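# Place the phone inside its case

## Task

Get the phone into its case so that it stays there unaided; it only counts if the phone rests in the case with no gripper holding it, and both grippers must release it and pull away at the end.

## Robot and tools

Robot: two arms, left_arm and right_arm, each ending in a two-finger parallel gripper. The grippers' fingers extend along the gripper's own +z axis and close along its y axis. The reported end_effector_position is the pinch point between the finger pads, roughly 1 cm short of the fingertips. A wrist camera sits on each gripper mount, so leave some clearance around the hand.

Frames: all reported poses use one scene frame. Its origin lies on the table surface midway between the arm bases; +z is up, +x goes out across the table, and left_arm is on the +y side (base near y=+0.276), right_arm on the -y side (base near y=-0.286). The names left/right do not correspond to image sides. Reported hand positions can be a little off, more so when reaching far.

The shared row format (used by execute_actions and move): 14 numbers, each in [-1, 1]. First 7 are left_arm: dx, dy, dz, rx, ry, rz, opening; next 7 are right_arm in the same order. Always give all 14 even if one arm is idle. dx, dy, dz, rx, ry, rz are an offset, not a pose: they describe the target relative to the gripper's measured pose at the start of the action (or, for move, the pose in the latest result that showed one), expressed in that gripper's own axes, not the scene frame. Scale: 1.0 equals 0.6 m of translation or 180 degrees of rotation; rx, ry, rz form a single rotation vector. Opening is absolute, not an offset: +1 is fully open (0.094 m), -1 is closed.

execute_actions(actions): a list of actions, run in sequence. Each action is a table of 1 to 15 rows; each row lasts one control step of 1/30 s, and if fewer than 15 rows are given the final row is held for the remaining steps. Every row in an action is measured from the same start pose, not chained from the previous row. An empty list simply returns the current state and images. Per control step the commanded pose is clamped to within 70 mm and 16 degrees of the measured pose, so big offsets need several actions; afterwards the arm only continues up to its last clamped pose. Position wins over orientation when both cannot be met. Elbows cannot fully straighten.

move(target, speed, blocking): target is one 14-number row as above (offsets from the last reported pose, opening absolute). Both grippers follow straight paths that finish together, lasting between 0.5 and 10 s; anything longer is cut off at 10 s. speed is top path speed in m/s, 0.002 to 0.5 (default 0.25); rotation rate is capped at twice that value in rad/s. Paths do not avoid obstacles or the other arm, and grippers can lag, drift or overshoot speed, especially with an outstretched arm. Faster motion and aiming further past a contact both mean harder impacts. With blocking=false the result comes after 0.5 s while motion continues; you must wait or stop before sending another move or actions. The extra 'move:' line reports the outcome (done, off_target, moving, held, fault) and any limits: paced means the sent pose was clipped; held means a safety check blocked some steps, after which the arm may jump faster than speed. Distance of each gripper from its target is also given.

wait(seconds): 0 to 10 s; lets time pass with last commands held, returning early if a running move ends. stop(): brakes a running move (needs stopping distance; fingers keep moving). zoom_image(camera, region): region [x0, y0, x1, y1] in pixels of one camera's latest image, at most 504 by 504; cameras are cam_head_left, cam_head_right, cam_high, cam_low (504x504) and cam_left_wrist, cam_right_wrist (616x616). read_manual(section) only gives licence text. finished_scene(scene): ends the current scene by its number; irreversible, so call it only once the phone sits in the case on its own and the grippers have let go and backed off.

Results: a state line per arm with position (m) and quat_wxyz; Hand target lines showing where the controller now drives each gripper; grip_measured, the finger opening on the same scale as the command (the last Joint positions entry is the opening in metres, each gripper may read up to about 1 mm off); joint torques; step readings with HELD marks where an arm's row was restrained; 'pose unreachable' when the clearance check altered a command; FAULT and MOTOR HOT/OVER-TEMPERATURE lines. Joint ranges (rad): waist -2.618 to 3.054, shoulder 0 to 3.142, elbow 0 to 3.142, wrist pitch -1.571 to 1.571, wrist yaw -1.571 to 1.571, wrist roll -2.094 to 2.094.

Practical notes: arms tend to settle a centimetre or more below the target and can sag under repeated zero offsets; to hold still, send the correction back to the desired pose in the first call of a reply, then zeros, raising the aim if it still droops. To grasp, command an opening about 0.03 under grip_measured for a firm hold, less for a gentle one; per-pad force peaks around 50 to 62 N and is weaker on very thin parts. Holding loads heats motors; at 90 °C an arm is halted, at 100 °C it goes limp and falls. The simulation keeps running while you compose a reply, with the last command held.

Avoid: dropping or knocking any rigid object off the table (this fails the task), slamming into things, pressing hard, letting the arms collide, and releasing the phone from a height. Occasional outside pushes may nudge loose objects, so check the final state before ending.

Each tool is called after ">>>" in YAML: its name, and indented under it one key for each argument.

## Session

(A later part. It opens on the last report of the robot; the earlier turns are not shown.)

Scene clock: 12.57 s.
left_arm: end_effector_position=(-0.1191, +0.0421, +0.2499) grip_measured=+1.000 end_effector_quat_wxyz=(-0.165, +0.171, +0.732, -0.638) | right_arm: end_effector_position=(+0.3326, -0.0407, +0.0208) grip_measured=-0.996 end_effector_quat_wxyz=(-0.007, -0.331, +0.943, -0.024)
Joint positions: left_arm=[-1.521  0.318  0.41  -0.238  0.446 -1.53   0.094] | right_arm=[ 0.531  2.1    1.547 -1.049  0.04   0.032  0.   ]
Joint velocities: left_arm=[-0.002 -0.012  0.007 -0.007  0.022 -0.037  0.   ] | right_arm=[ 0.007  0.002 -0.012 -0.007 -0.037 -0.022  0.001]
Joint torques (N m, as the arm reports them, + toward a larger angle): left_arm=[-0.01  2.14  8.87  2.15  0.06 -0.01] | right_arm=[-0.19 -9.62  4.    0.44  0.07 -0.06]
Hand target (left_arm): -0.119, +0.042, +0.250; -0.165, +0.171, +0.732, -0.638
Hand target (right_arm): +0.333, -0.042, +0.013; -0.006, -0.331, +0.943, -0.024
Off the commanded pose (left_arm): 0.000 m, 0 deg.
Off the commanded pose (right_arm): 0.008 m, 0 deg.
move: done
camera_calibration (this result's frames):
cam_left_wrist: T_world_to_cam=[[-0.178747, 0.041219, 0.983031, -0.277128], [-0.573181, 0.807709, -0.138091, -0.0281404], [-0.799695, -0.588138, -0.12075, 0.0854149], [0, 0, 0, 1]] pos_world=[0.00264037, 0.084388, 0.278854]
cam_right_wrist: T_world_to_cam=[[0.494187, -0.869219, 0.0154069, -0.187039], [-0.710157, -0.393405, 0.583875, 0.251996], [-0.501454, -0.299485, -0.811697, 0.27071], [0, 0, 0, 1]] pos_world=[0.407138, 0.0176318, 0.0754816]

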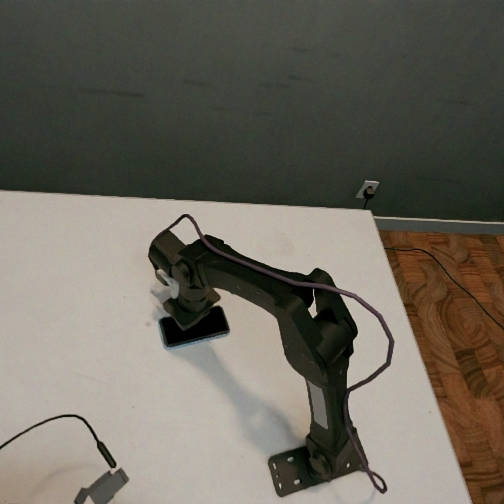

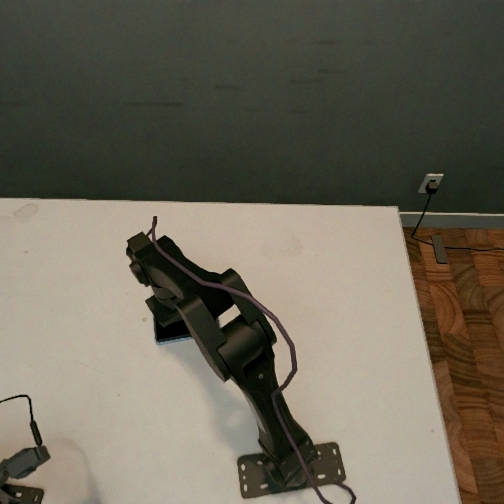

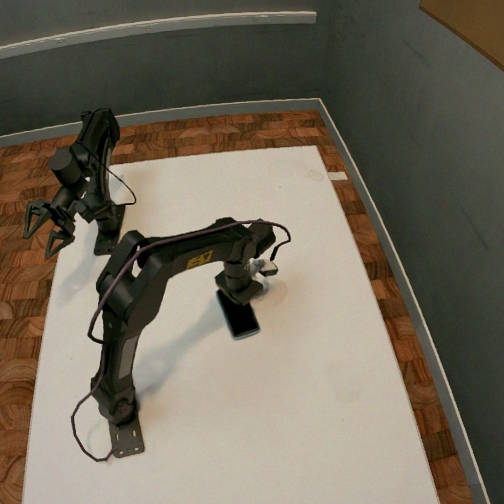

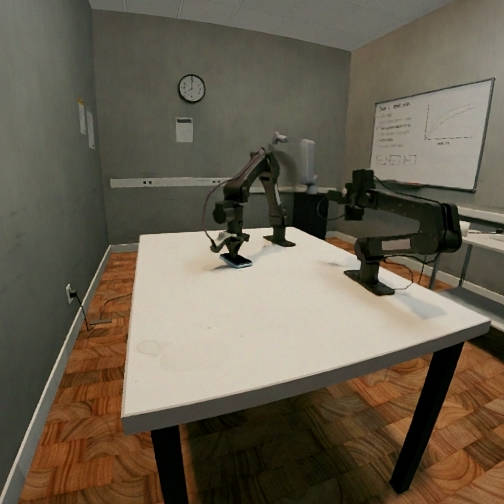

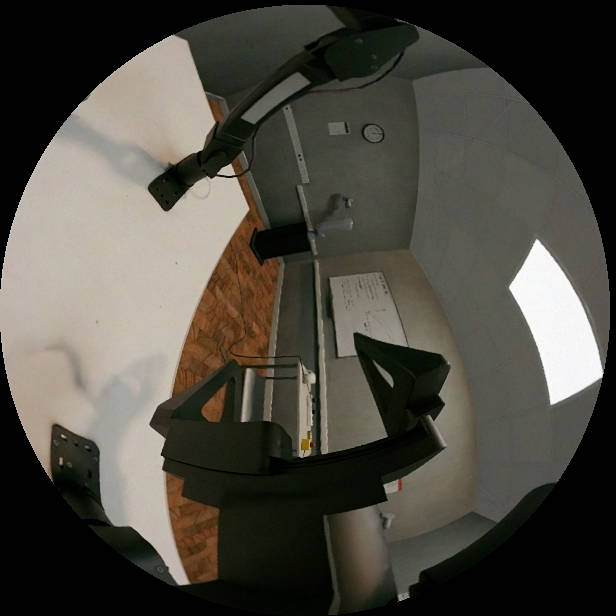

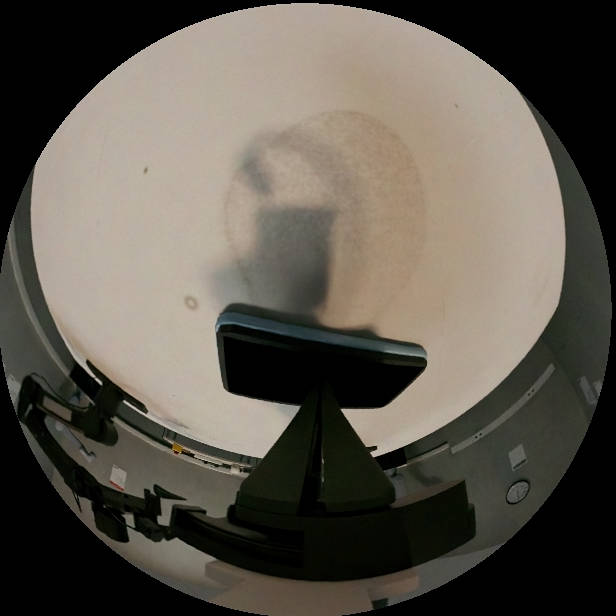

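>>> move:
  target: [0,0,0,0,0,0,1, 0,0,0.025,0,0,0,-1]
  speed: 0.01

>>> zoom_image:
  camera: "cam_low"
  region: [195, 220, 275, 280]

>>> zoom_image:
  camera: "cam_right_wrist"
  region: [200, 270, 440, 430]

Scene clock: 14.43 s.
left_arm: end_effector_position=(-0.1191, +0.0421, +0.2499) grip_measured=+1.000 end_effector_quat_wxyz=(-0.165, +0.171, +0.732, -0.638) | right_arm: end_effector_position=(+0.3326, -0.0408, +0.0196) grip_measured=-0.996 end_effector_quat_wxyz=(-0.007, -0.331, +0.943, -0.024)
Joint positions: left_arm=[-1.521  0.318  0.41  -0.238  0.446 -1.53   0.094] | right_arm=[ 0.531  2.1    1.542 -1.043  0.04   0.032  0.   ]
Joint velocities: left_arm=[-0.012 -0.012 -0.012  0.037  0.007 -0.081  0.   ] | right_arm=[-0.012  0.012  0.002 -0.081  0.022 -0.037  0.001]
Joint torques (N m, as the arm reports them, + toward a larger angle): left_arm=[-0.02  2.14  8.86  2.15  0.06 -0.01] | right_arm=[-0.21 -8.77  3.49  0.58  0.08 -0.05]
Hand target (left_arm): -0.119, +0.042, +0.250; -0.165, +0.171, +0.732, -0.638
Hand target (right_arm): +0.332, -0.042, +0.006; -0.008, -0.331, +0.943, -0.025
Off the commanded pose (left_arm): 0.000 m, 0 deg.
Off the commanded pose (right_arm): 0.014 m, 0 deg.
move: off_target (right_arm)
camera_calibration (this result's frames):
cam_left_wrist: T_world_to_cam=[[-0.178747, 0.041219, 0.983031, -0.277128], [-0.573181, 0.807709, -0.138091, -0.0281404], [-0.799695, -0.588138, -0.12075, 0.0854149], [0, 0, 0, 1]] pos_world=[0.00264037, 0.084388, 0.278854]
cam_right_wrist: T_world_to_cam=[[0.494174, -0.86923, 0.0151905, -0.187032], [-0.710664, -0.393838, 0.582964, 0.252783], [-0.500748, -0.298881, -0.812356, 0.26948], [0, 0, 0, 1]] pos_world=[0.407012, 0.017524, 0.0743915]

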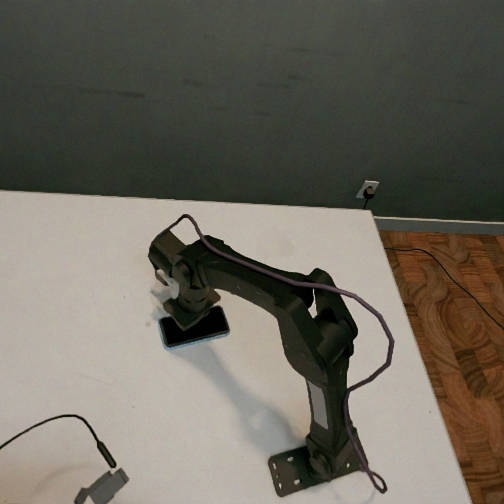

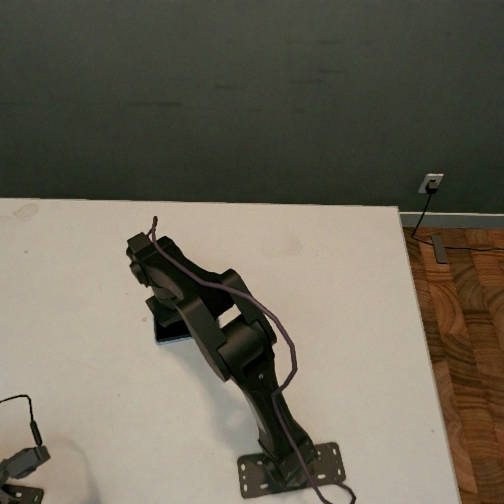

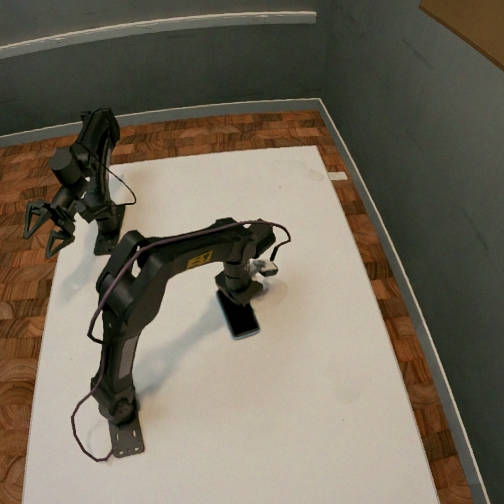

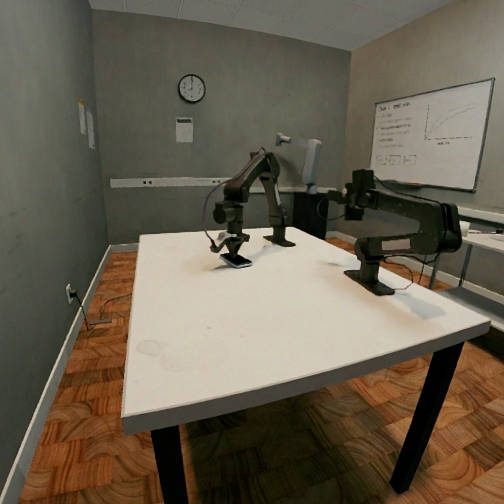

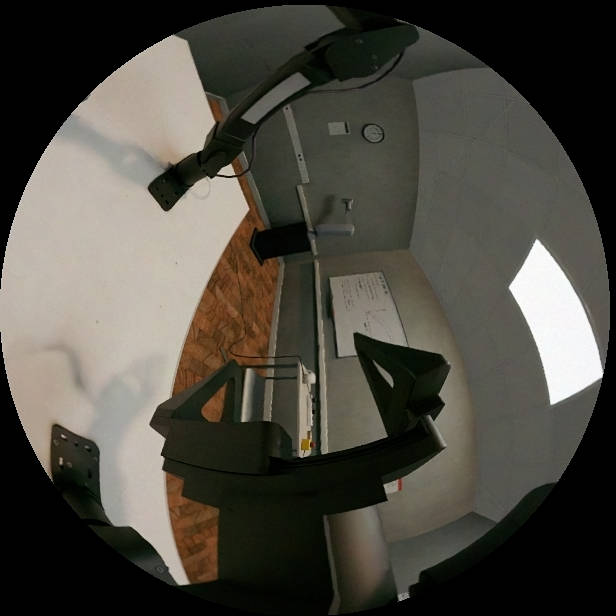

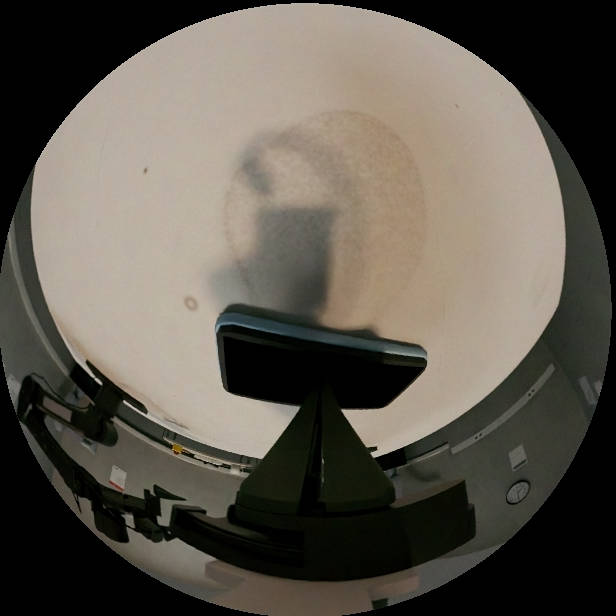

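Region (195, 220, 275, 280) of cam_low's 504x504 image, scaled by 6.300, with more detail than that image has; it fills the top 378 rows of this view, and the rest is white.

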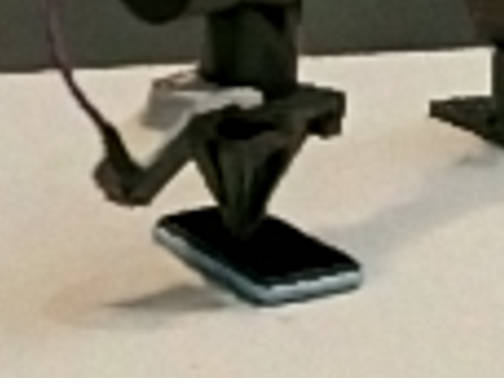

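Region (200, 270, 440, 430) of cam_right_wrist's 616x616 image, scaled by 2.100, with more detail than that image has.

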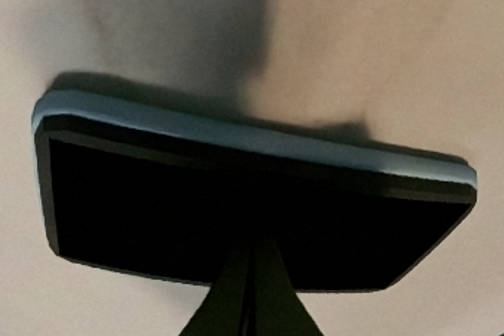

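>>> move:
  target: [0,0,0,0,0,0,1, 0,0,0.08,0,0,0,-1]
  speed: 0.03

>>> zoom_image:
  camera: "cam_low"
  region: [195, 220, 275, 280]

>>> zoom_image:
  camera: "cam_right_wrist"
  region: [200, 270, 440, 430]

Scene clock: 16.50 s.
left_arm: end_effector_position=(-0.1191, +0.0421, +0.2499) grip_measured=+1.000 end_effector_quat_wxyz=(-0.165, +0.171, +0.732, -0.638) | right_arm: end_effector_position=(+0.3322, -0.0411, +0.0127) grip_measured=-0.996 end_effector_quat_wxyz=(+0.001, -0.331, +0.943, -0.021)
Joint positions: left_arm=[-1.521  0.318  0.41  -0.238  0.446 -1.53   0.094] | right_arm=[ 0.531  2.092  1.502 -0.994  0.041  0.032  0.   ]
Joint velocities: left_arm=[-0.002  0.007  0.002 -0.037 -0.081 -0.022  0.   ] | right_arm=[ 0.007 -0.002  0.002 -0.007 -0.007  0.007 -0.   ]
Joint torques (N m, as the arm reports them, + toward a larger angle): left_arm=[-0.04  2.14  8.83  2.14  0.05 -0.02] | right_arm=[-0.5  -5.21  0.65  1.28  0.11 -0.06]
Hand target (left_arm): -0.119, +0.042, +0.250; -0.165, +0.171, +0.732, -0.638
Hand target (right_arm): +0.330, -0.045, -0.025; -0.009, -0.331, +0.943, -0.025
Off the commanded pose (left_arm): 0.000 m, 0 deg.
Off the commanded pose (right_arm): 0.041 m, 1 deg.
move: off_target (right_arm)
camera_calibration (this result's frames):
cam_left_wrist: T_world_to_cam=[[-0.178747, 0.041219, 0.983031, -0.277128], [-0.573181, 0.807709, -0.138091, -0.0281404], [-0.799695, -0.588138, -0.12075, 0.0854149], [0, 0, 0, 1]] pos_world=[0.00264037, 0.084388, 0.278854]
cam_right_wrist: T_world_to_cam=[[0.494009, -0.869367, 0.0125325, -0.187001], [-0.717825, -0.399679, 0.570073, 0.258738], [-0.490593, -0.290617, -0.821499, 0.260695], [0, 0, 0, 1]] pos_world=[0.406004, 0.0166024, 0.0690048]

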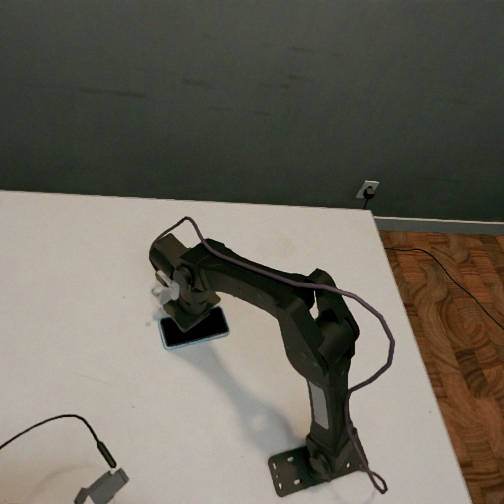

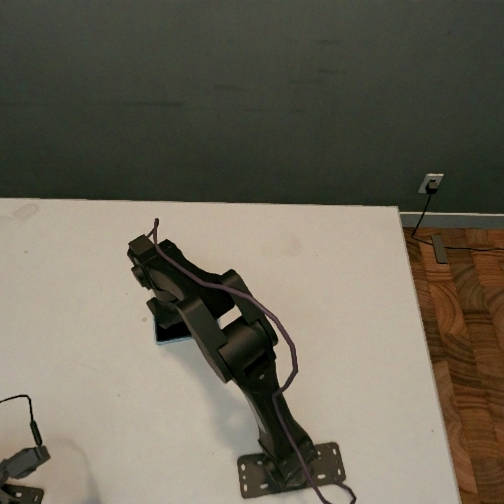

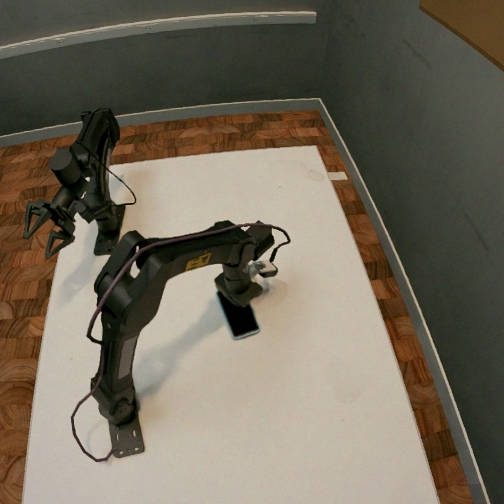

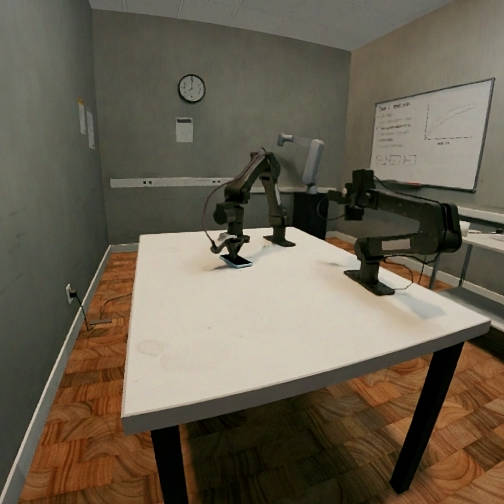

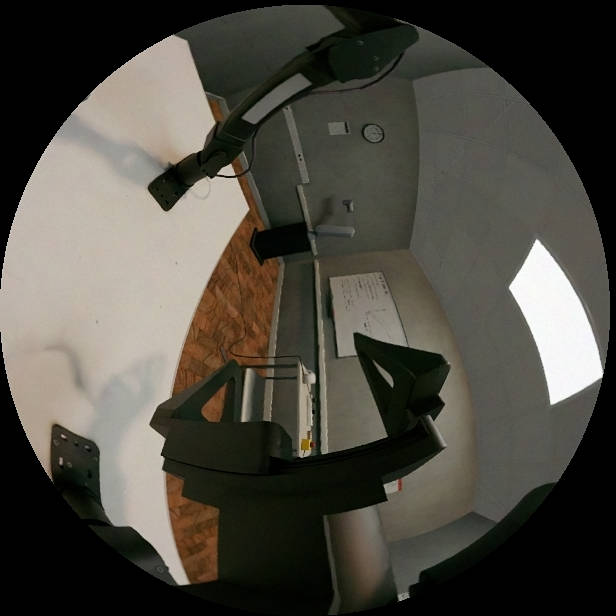

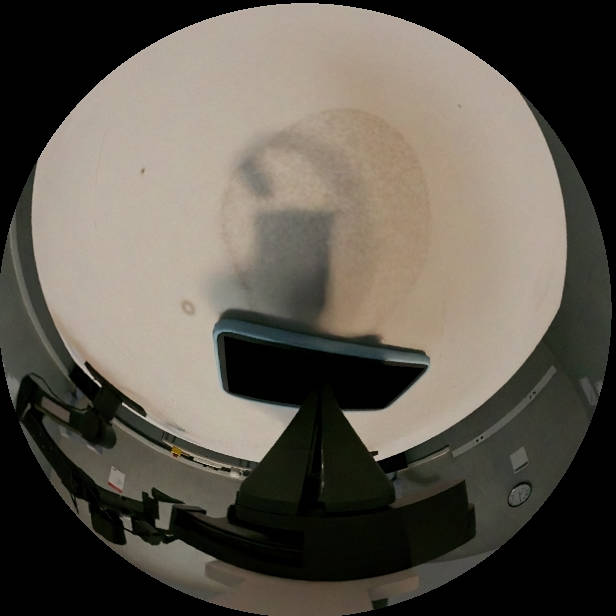

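Region (195, 220, 275, 280) of cam_low's 504x504 image, scaled by 6.300, with more detail than that image has; it fills the top 378 rows of this view, and the rest is white.

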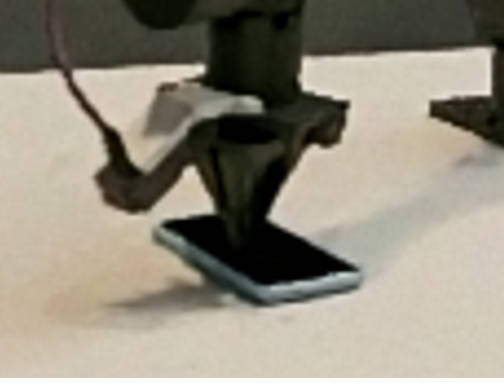

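Region (200, 270, 440, 430) of cam_right_wrist's 616x616 image, scaled by 2.100, with more detail than that image has.

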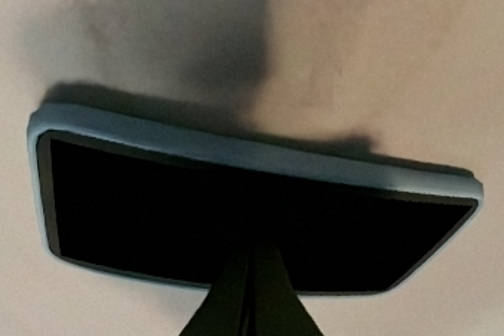

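>>> move:
  target: [0,0,0,0,0,0,1, 0.1,-0.05,-0.25,0,0,0,-1]
  speed: 0.2

>>> zoom_image:
  camera: "cam_low"
  region: [205, 240, 265, 280]

>>> zoom_image:
  camera: "cam_right_wrist"
  region: [150, 120, 450, 350]

>>> zoom_image:
  camera: "cam_head_left"
  region: [140, 280, 260, 370]

Scene clock: 18.20 s.
left_arm: end_effector_position=(-0.1191, +0.0421, +0.2499) grip_measured=+1.000 end_effector_quat_wxyz=(-0.165, +0.171, +0.732, -0.638) | right_arm: end_effector_position=(+0.2951, -0.0957, +0.1505) grip_measured=-0.996 end_effector_quat_wxyz=(-0.015, -0.331, +0.943, -0.026)
Joint positions: left_arm=[-1.521  0.318  0.41  -0.238  0.446 -1.53   0.094] | right_arm=[ 0.477  1.808  1.66  -1.467  0.041 -0.02   0.   ]
Joint velocities: left_arm=[-0.002  0.017  0.002 -0.051 -0.066 -0.037  0.   ] | right_arm=[ 0.002 -0.007  0.017  0.11   0.022  0.022  0.001]
Joint torques (N m, as the arm reports them, + toward a larger angle): left_arm=[-0.01  2.13  8.86  2.14  0.06 -0.02] | right_arm=[-0.79 -8.9   8.8  -0.04  0.11 -0.08]
Hand target (left_arm): -0.119, +0.042, +0.250; -0.165, +0.171, +0.732, -0.638
Hand target (right_arm): +0.299, -0.096, +0.163; +0.001, -0.331, +0.943, -0.021
Off the commanded pose (left_arm): 0.000 m, 0 deg.
Off the commanded pose (right_arm): 0.016 m, 2 deg.
move: off_target (right_arm)
camera_calibration (this result's frames):
cam_left_wrist: T_world_to_cam=[[-0.178747, 0.041219, 0.983031, -0.277128], [-0.573181, 0.807709, -0.138091, -0.0281404], [-0.799695, -0.588138, -0.12075, 0.0854149], [0, 0, 0, 1]] pos_world=[0.00264037, 0.084388, 0.278854]
cam_right_wrist: T_world_to_cam=[[0.49268, -0.870056, 0.0163901, -0.218029], [-0.703259, -0.386995, 0.596374, 0.124638], [-0.512536, -0.305348, -0.802539, 0.342032], [0, 0, 0, 1]] pos_world=[0.370375, -0.0370242, 0.203736]

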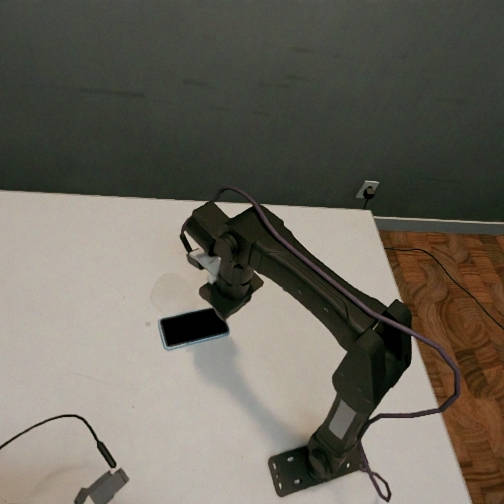

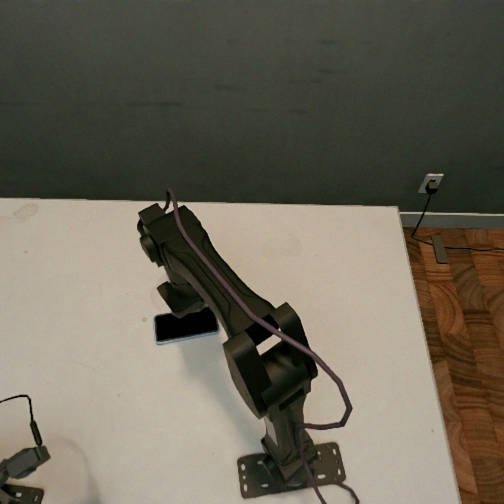

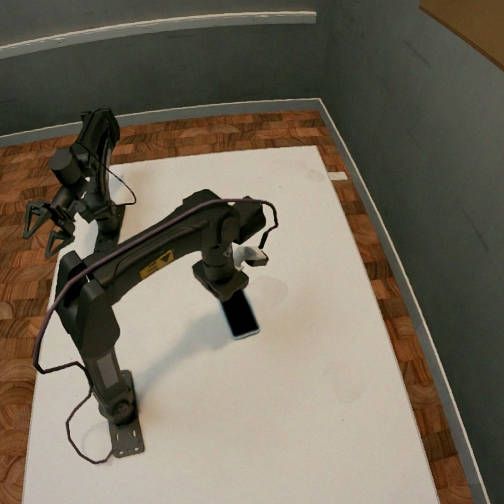

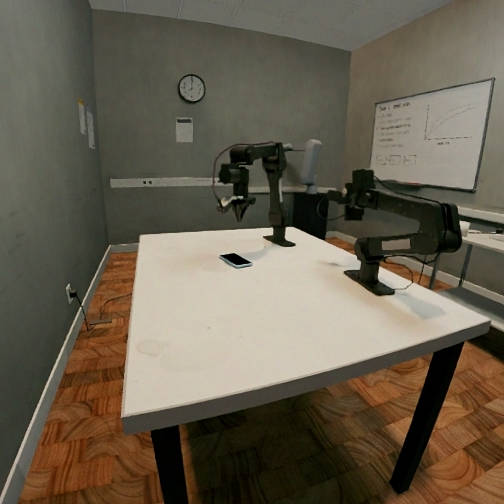

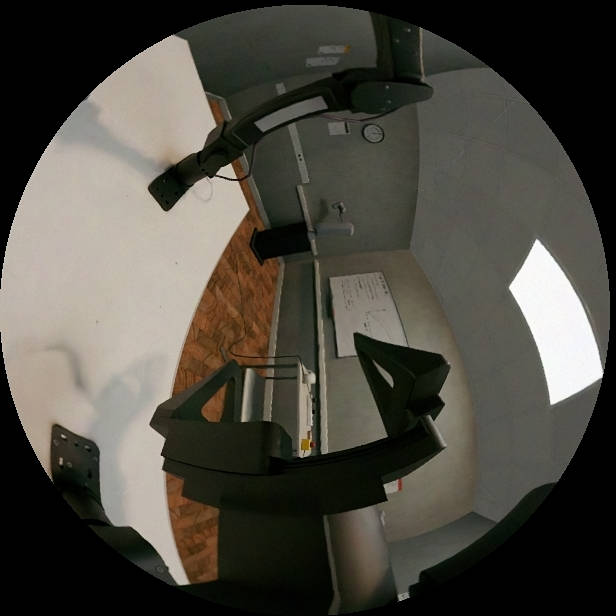

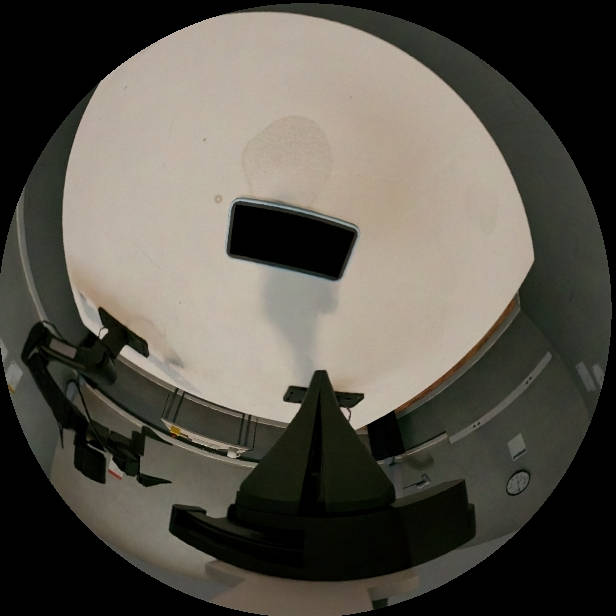

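Region (205, 240, 265, 280) of cam_low's 504x504 image, scaled by 8.400, with more detail than that image has.

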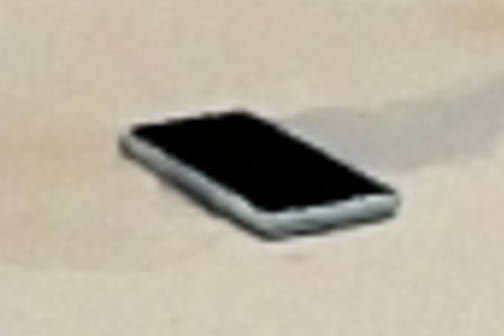

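Region (150, 120, 450, 350) of cam_right_wrist's 616x616 image, scaled by 1.680, with more detail than that image has; it fills the top 386 rows of this view, and the rest is white.

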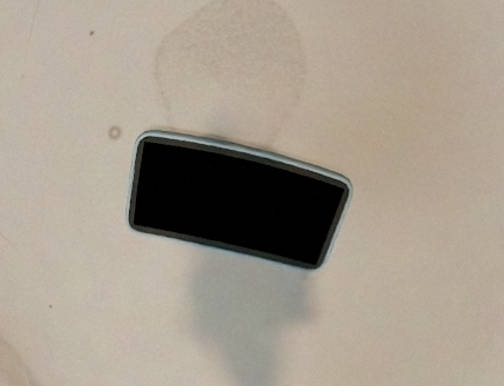

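Region (140, 280, 260, 370) of cam_head_left's 504x504 image, scaled by 4.200, with more detail than that image has; it fills the top 378 rows of this view, and the rest is white.

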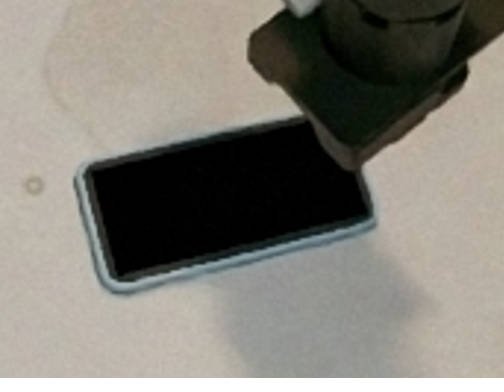

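>>> move:
  target: [0,0,0,0,0,0,1, 0.15,-0.12,-0.05,0,0,0,-1]
  speed: 0.3

>>> zoom_image:
  camera: "cam_head_left"
  region: [140, 280, 260, 370]

>>> zoom_image:
  camera: "cam_high"
  region: [200, 270, 280, 350]

Scene clock: 19.53 s.
left_arm: end_effector_position=(-0.1191, +0.0421, +0.2499) grip_measured=+1.000 end_effector_quat_wxyz=(-0.165, +0.171, +0.732, -0.638) | right_arm: end_effector_position=(+0.2749, -0.2015, +0.1873) grip_measured=-0.996 end_effector_quat_wxyz=(-0.006, -0.326, +0.945, -0.022)
Joint positions: left_arm=[-1.521  0.318  0.41  -0.238  0.446 -1.53   0.094] | right_arm=[ 0.191  1.535  1.507 -1.556  0.043 -0.297  0.   ]
Joint velocities: left_arm=[ 0.007 -0.032  0.022 -0.037  0.037 -0.051  0.   ] | right_arm=[-0.012  0.002 -0.007  0.066  0.007 -0.051 -0.001]
Joint torques (N m, as the arm reports them, + toward a larger angle): left_arm=[-0.02  2.15  8.87  2.14  0.06 -0.01] | right_arm=[-0.31 -5.99  4.63  0.05  0.11 -0.11]
Hand target (left_arm): -0.119, +0.042, +0.250; -0.165, +0.171, +0.732, -0.638
Hand target (right_arm): +0.268, -0.205, +0.186; -0.014, -0.331, +0.943, -0.021
Off the commanded pose (left_arm): 0.000 m, 0 deg.
Off the commanded pose (right_arm): 0.007 m, 1 deg.
move: done
camera_calibration (this result's frames):
cam_left_wrist: T_world_to_cam=[[-0.178747, 0.041219, 0.983031, -0.277128], [-0.573181, 0.807709, -0.138091, -0.0281404], [-0.799695, -0.588138, -0.12075, 0.0854149], [0, 0, 0, 1]] pos_world=[0.00264037, 0.084388, 0.278854]
cam_right_wrist: T_world_to_cam=[[0.484924, -0.87449, 0.0107612, -0.298469], [-0.714968, -0.389319, 0.580734, 0.0532997], [-0.503656, -0.289306, -0.814022, 0.331827], [0, 0, 0, 1]] pos_world=[0.349969, -0.144258, 0.242374]

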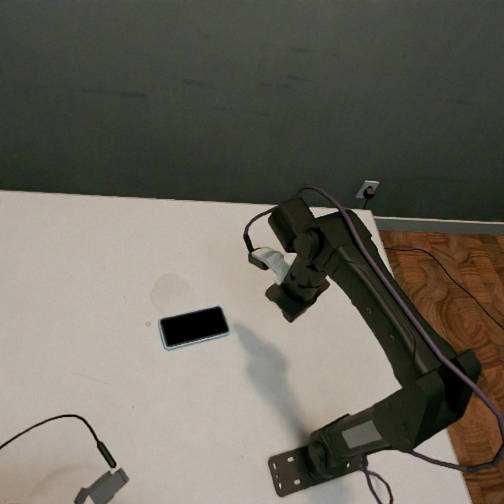

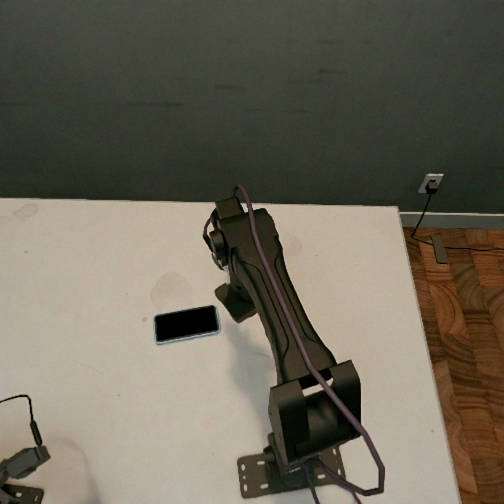

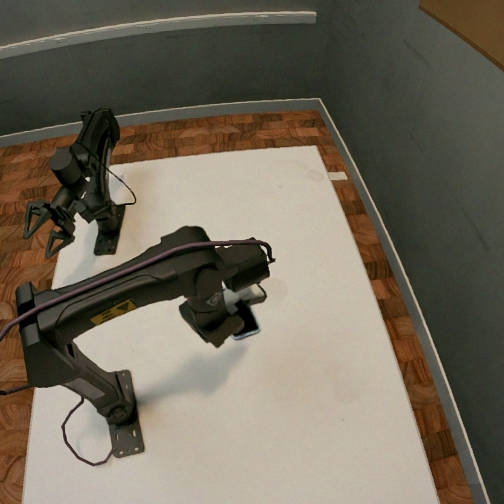

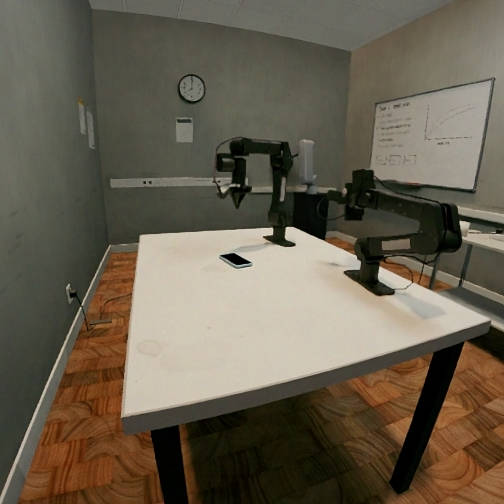

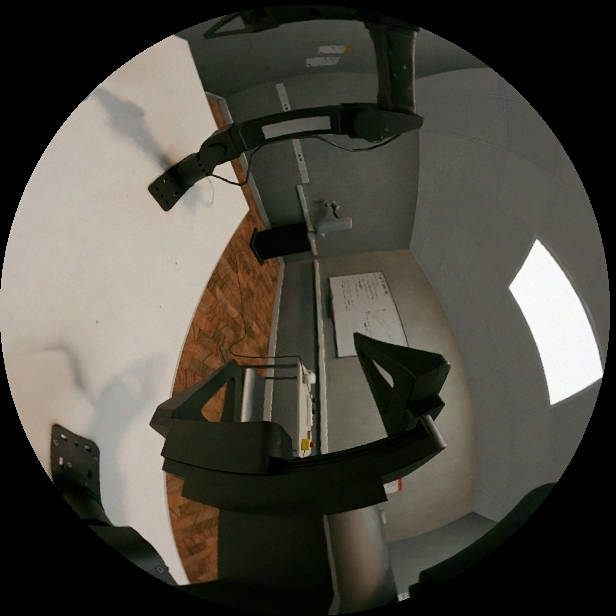

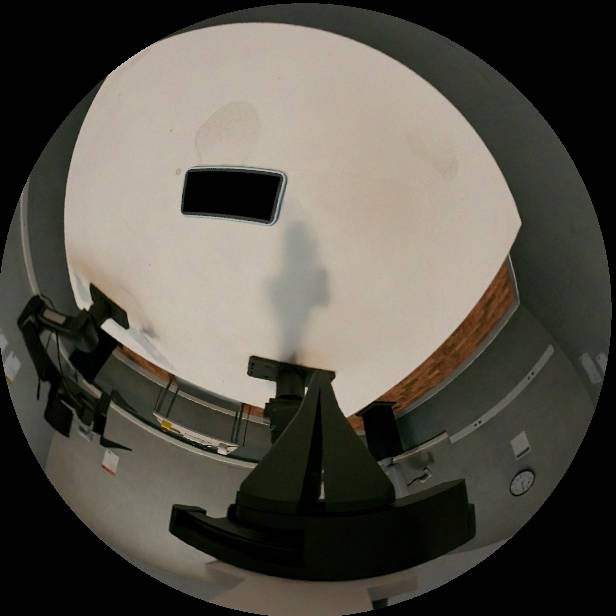

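Region (140, 280, 260, 370) of cam_head_left's 504x504 image, scaled by 4.200, with more detail than that image has; it fills the top 378 rows of this view, and the rest is white.

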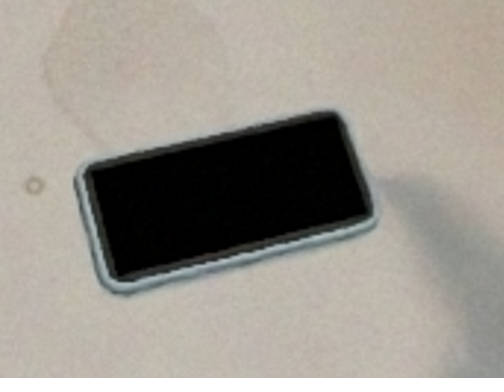

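Region (200, 270, 280, 350) of cam_high's 504x504 image, scaled by 6.300, with more detail than that image has.

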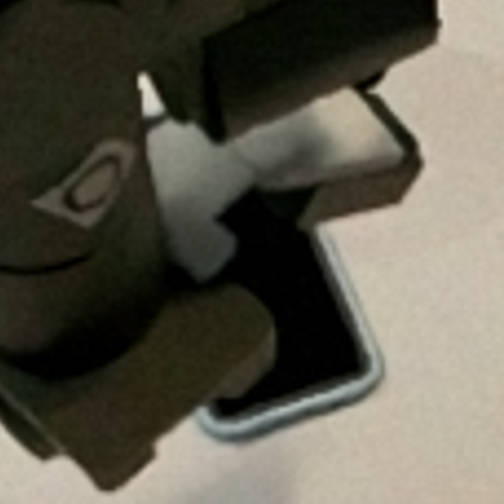

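>>> finished_scene:
  scene: 1

The scene is finished: the task was done.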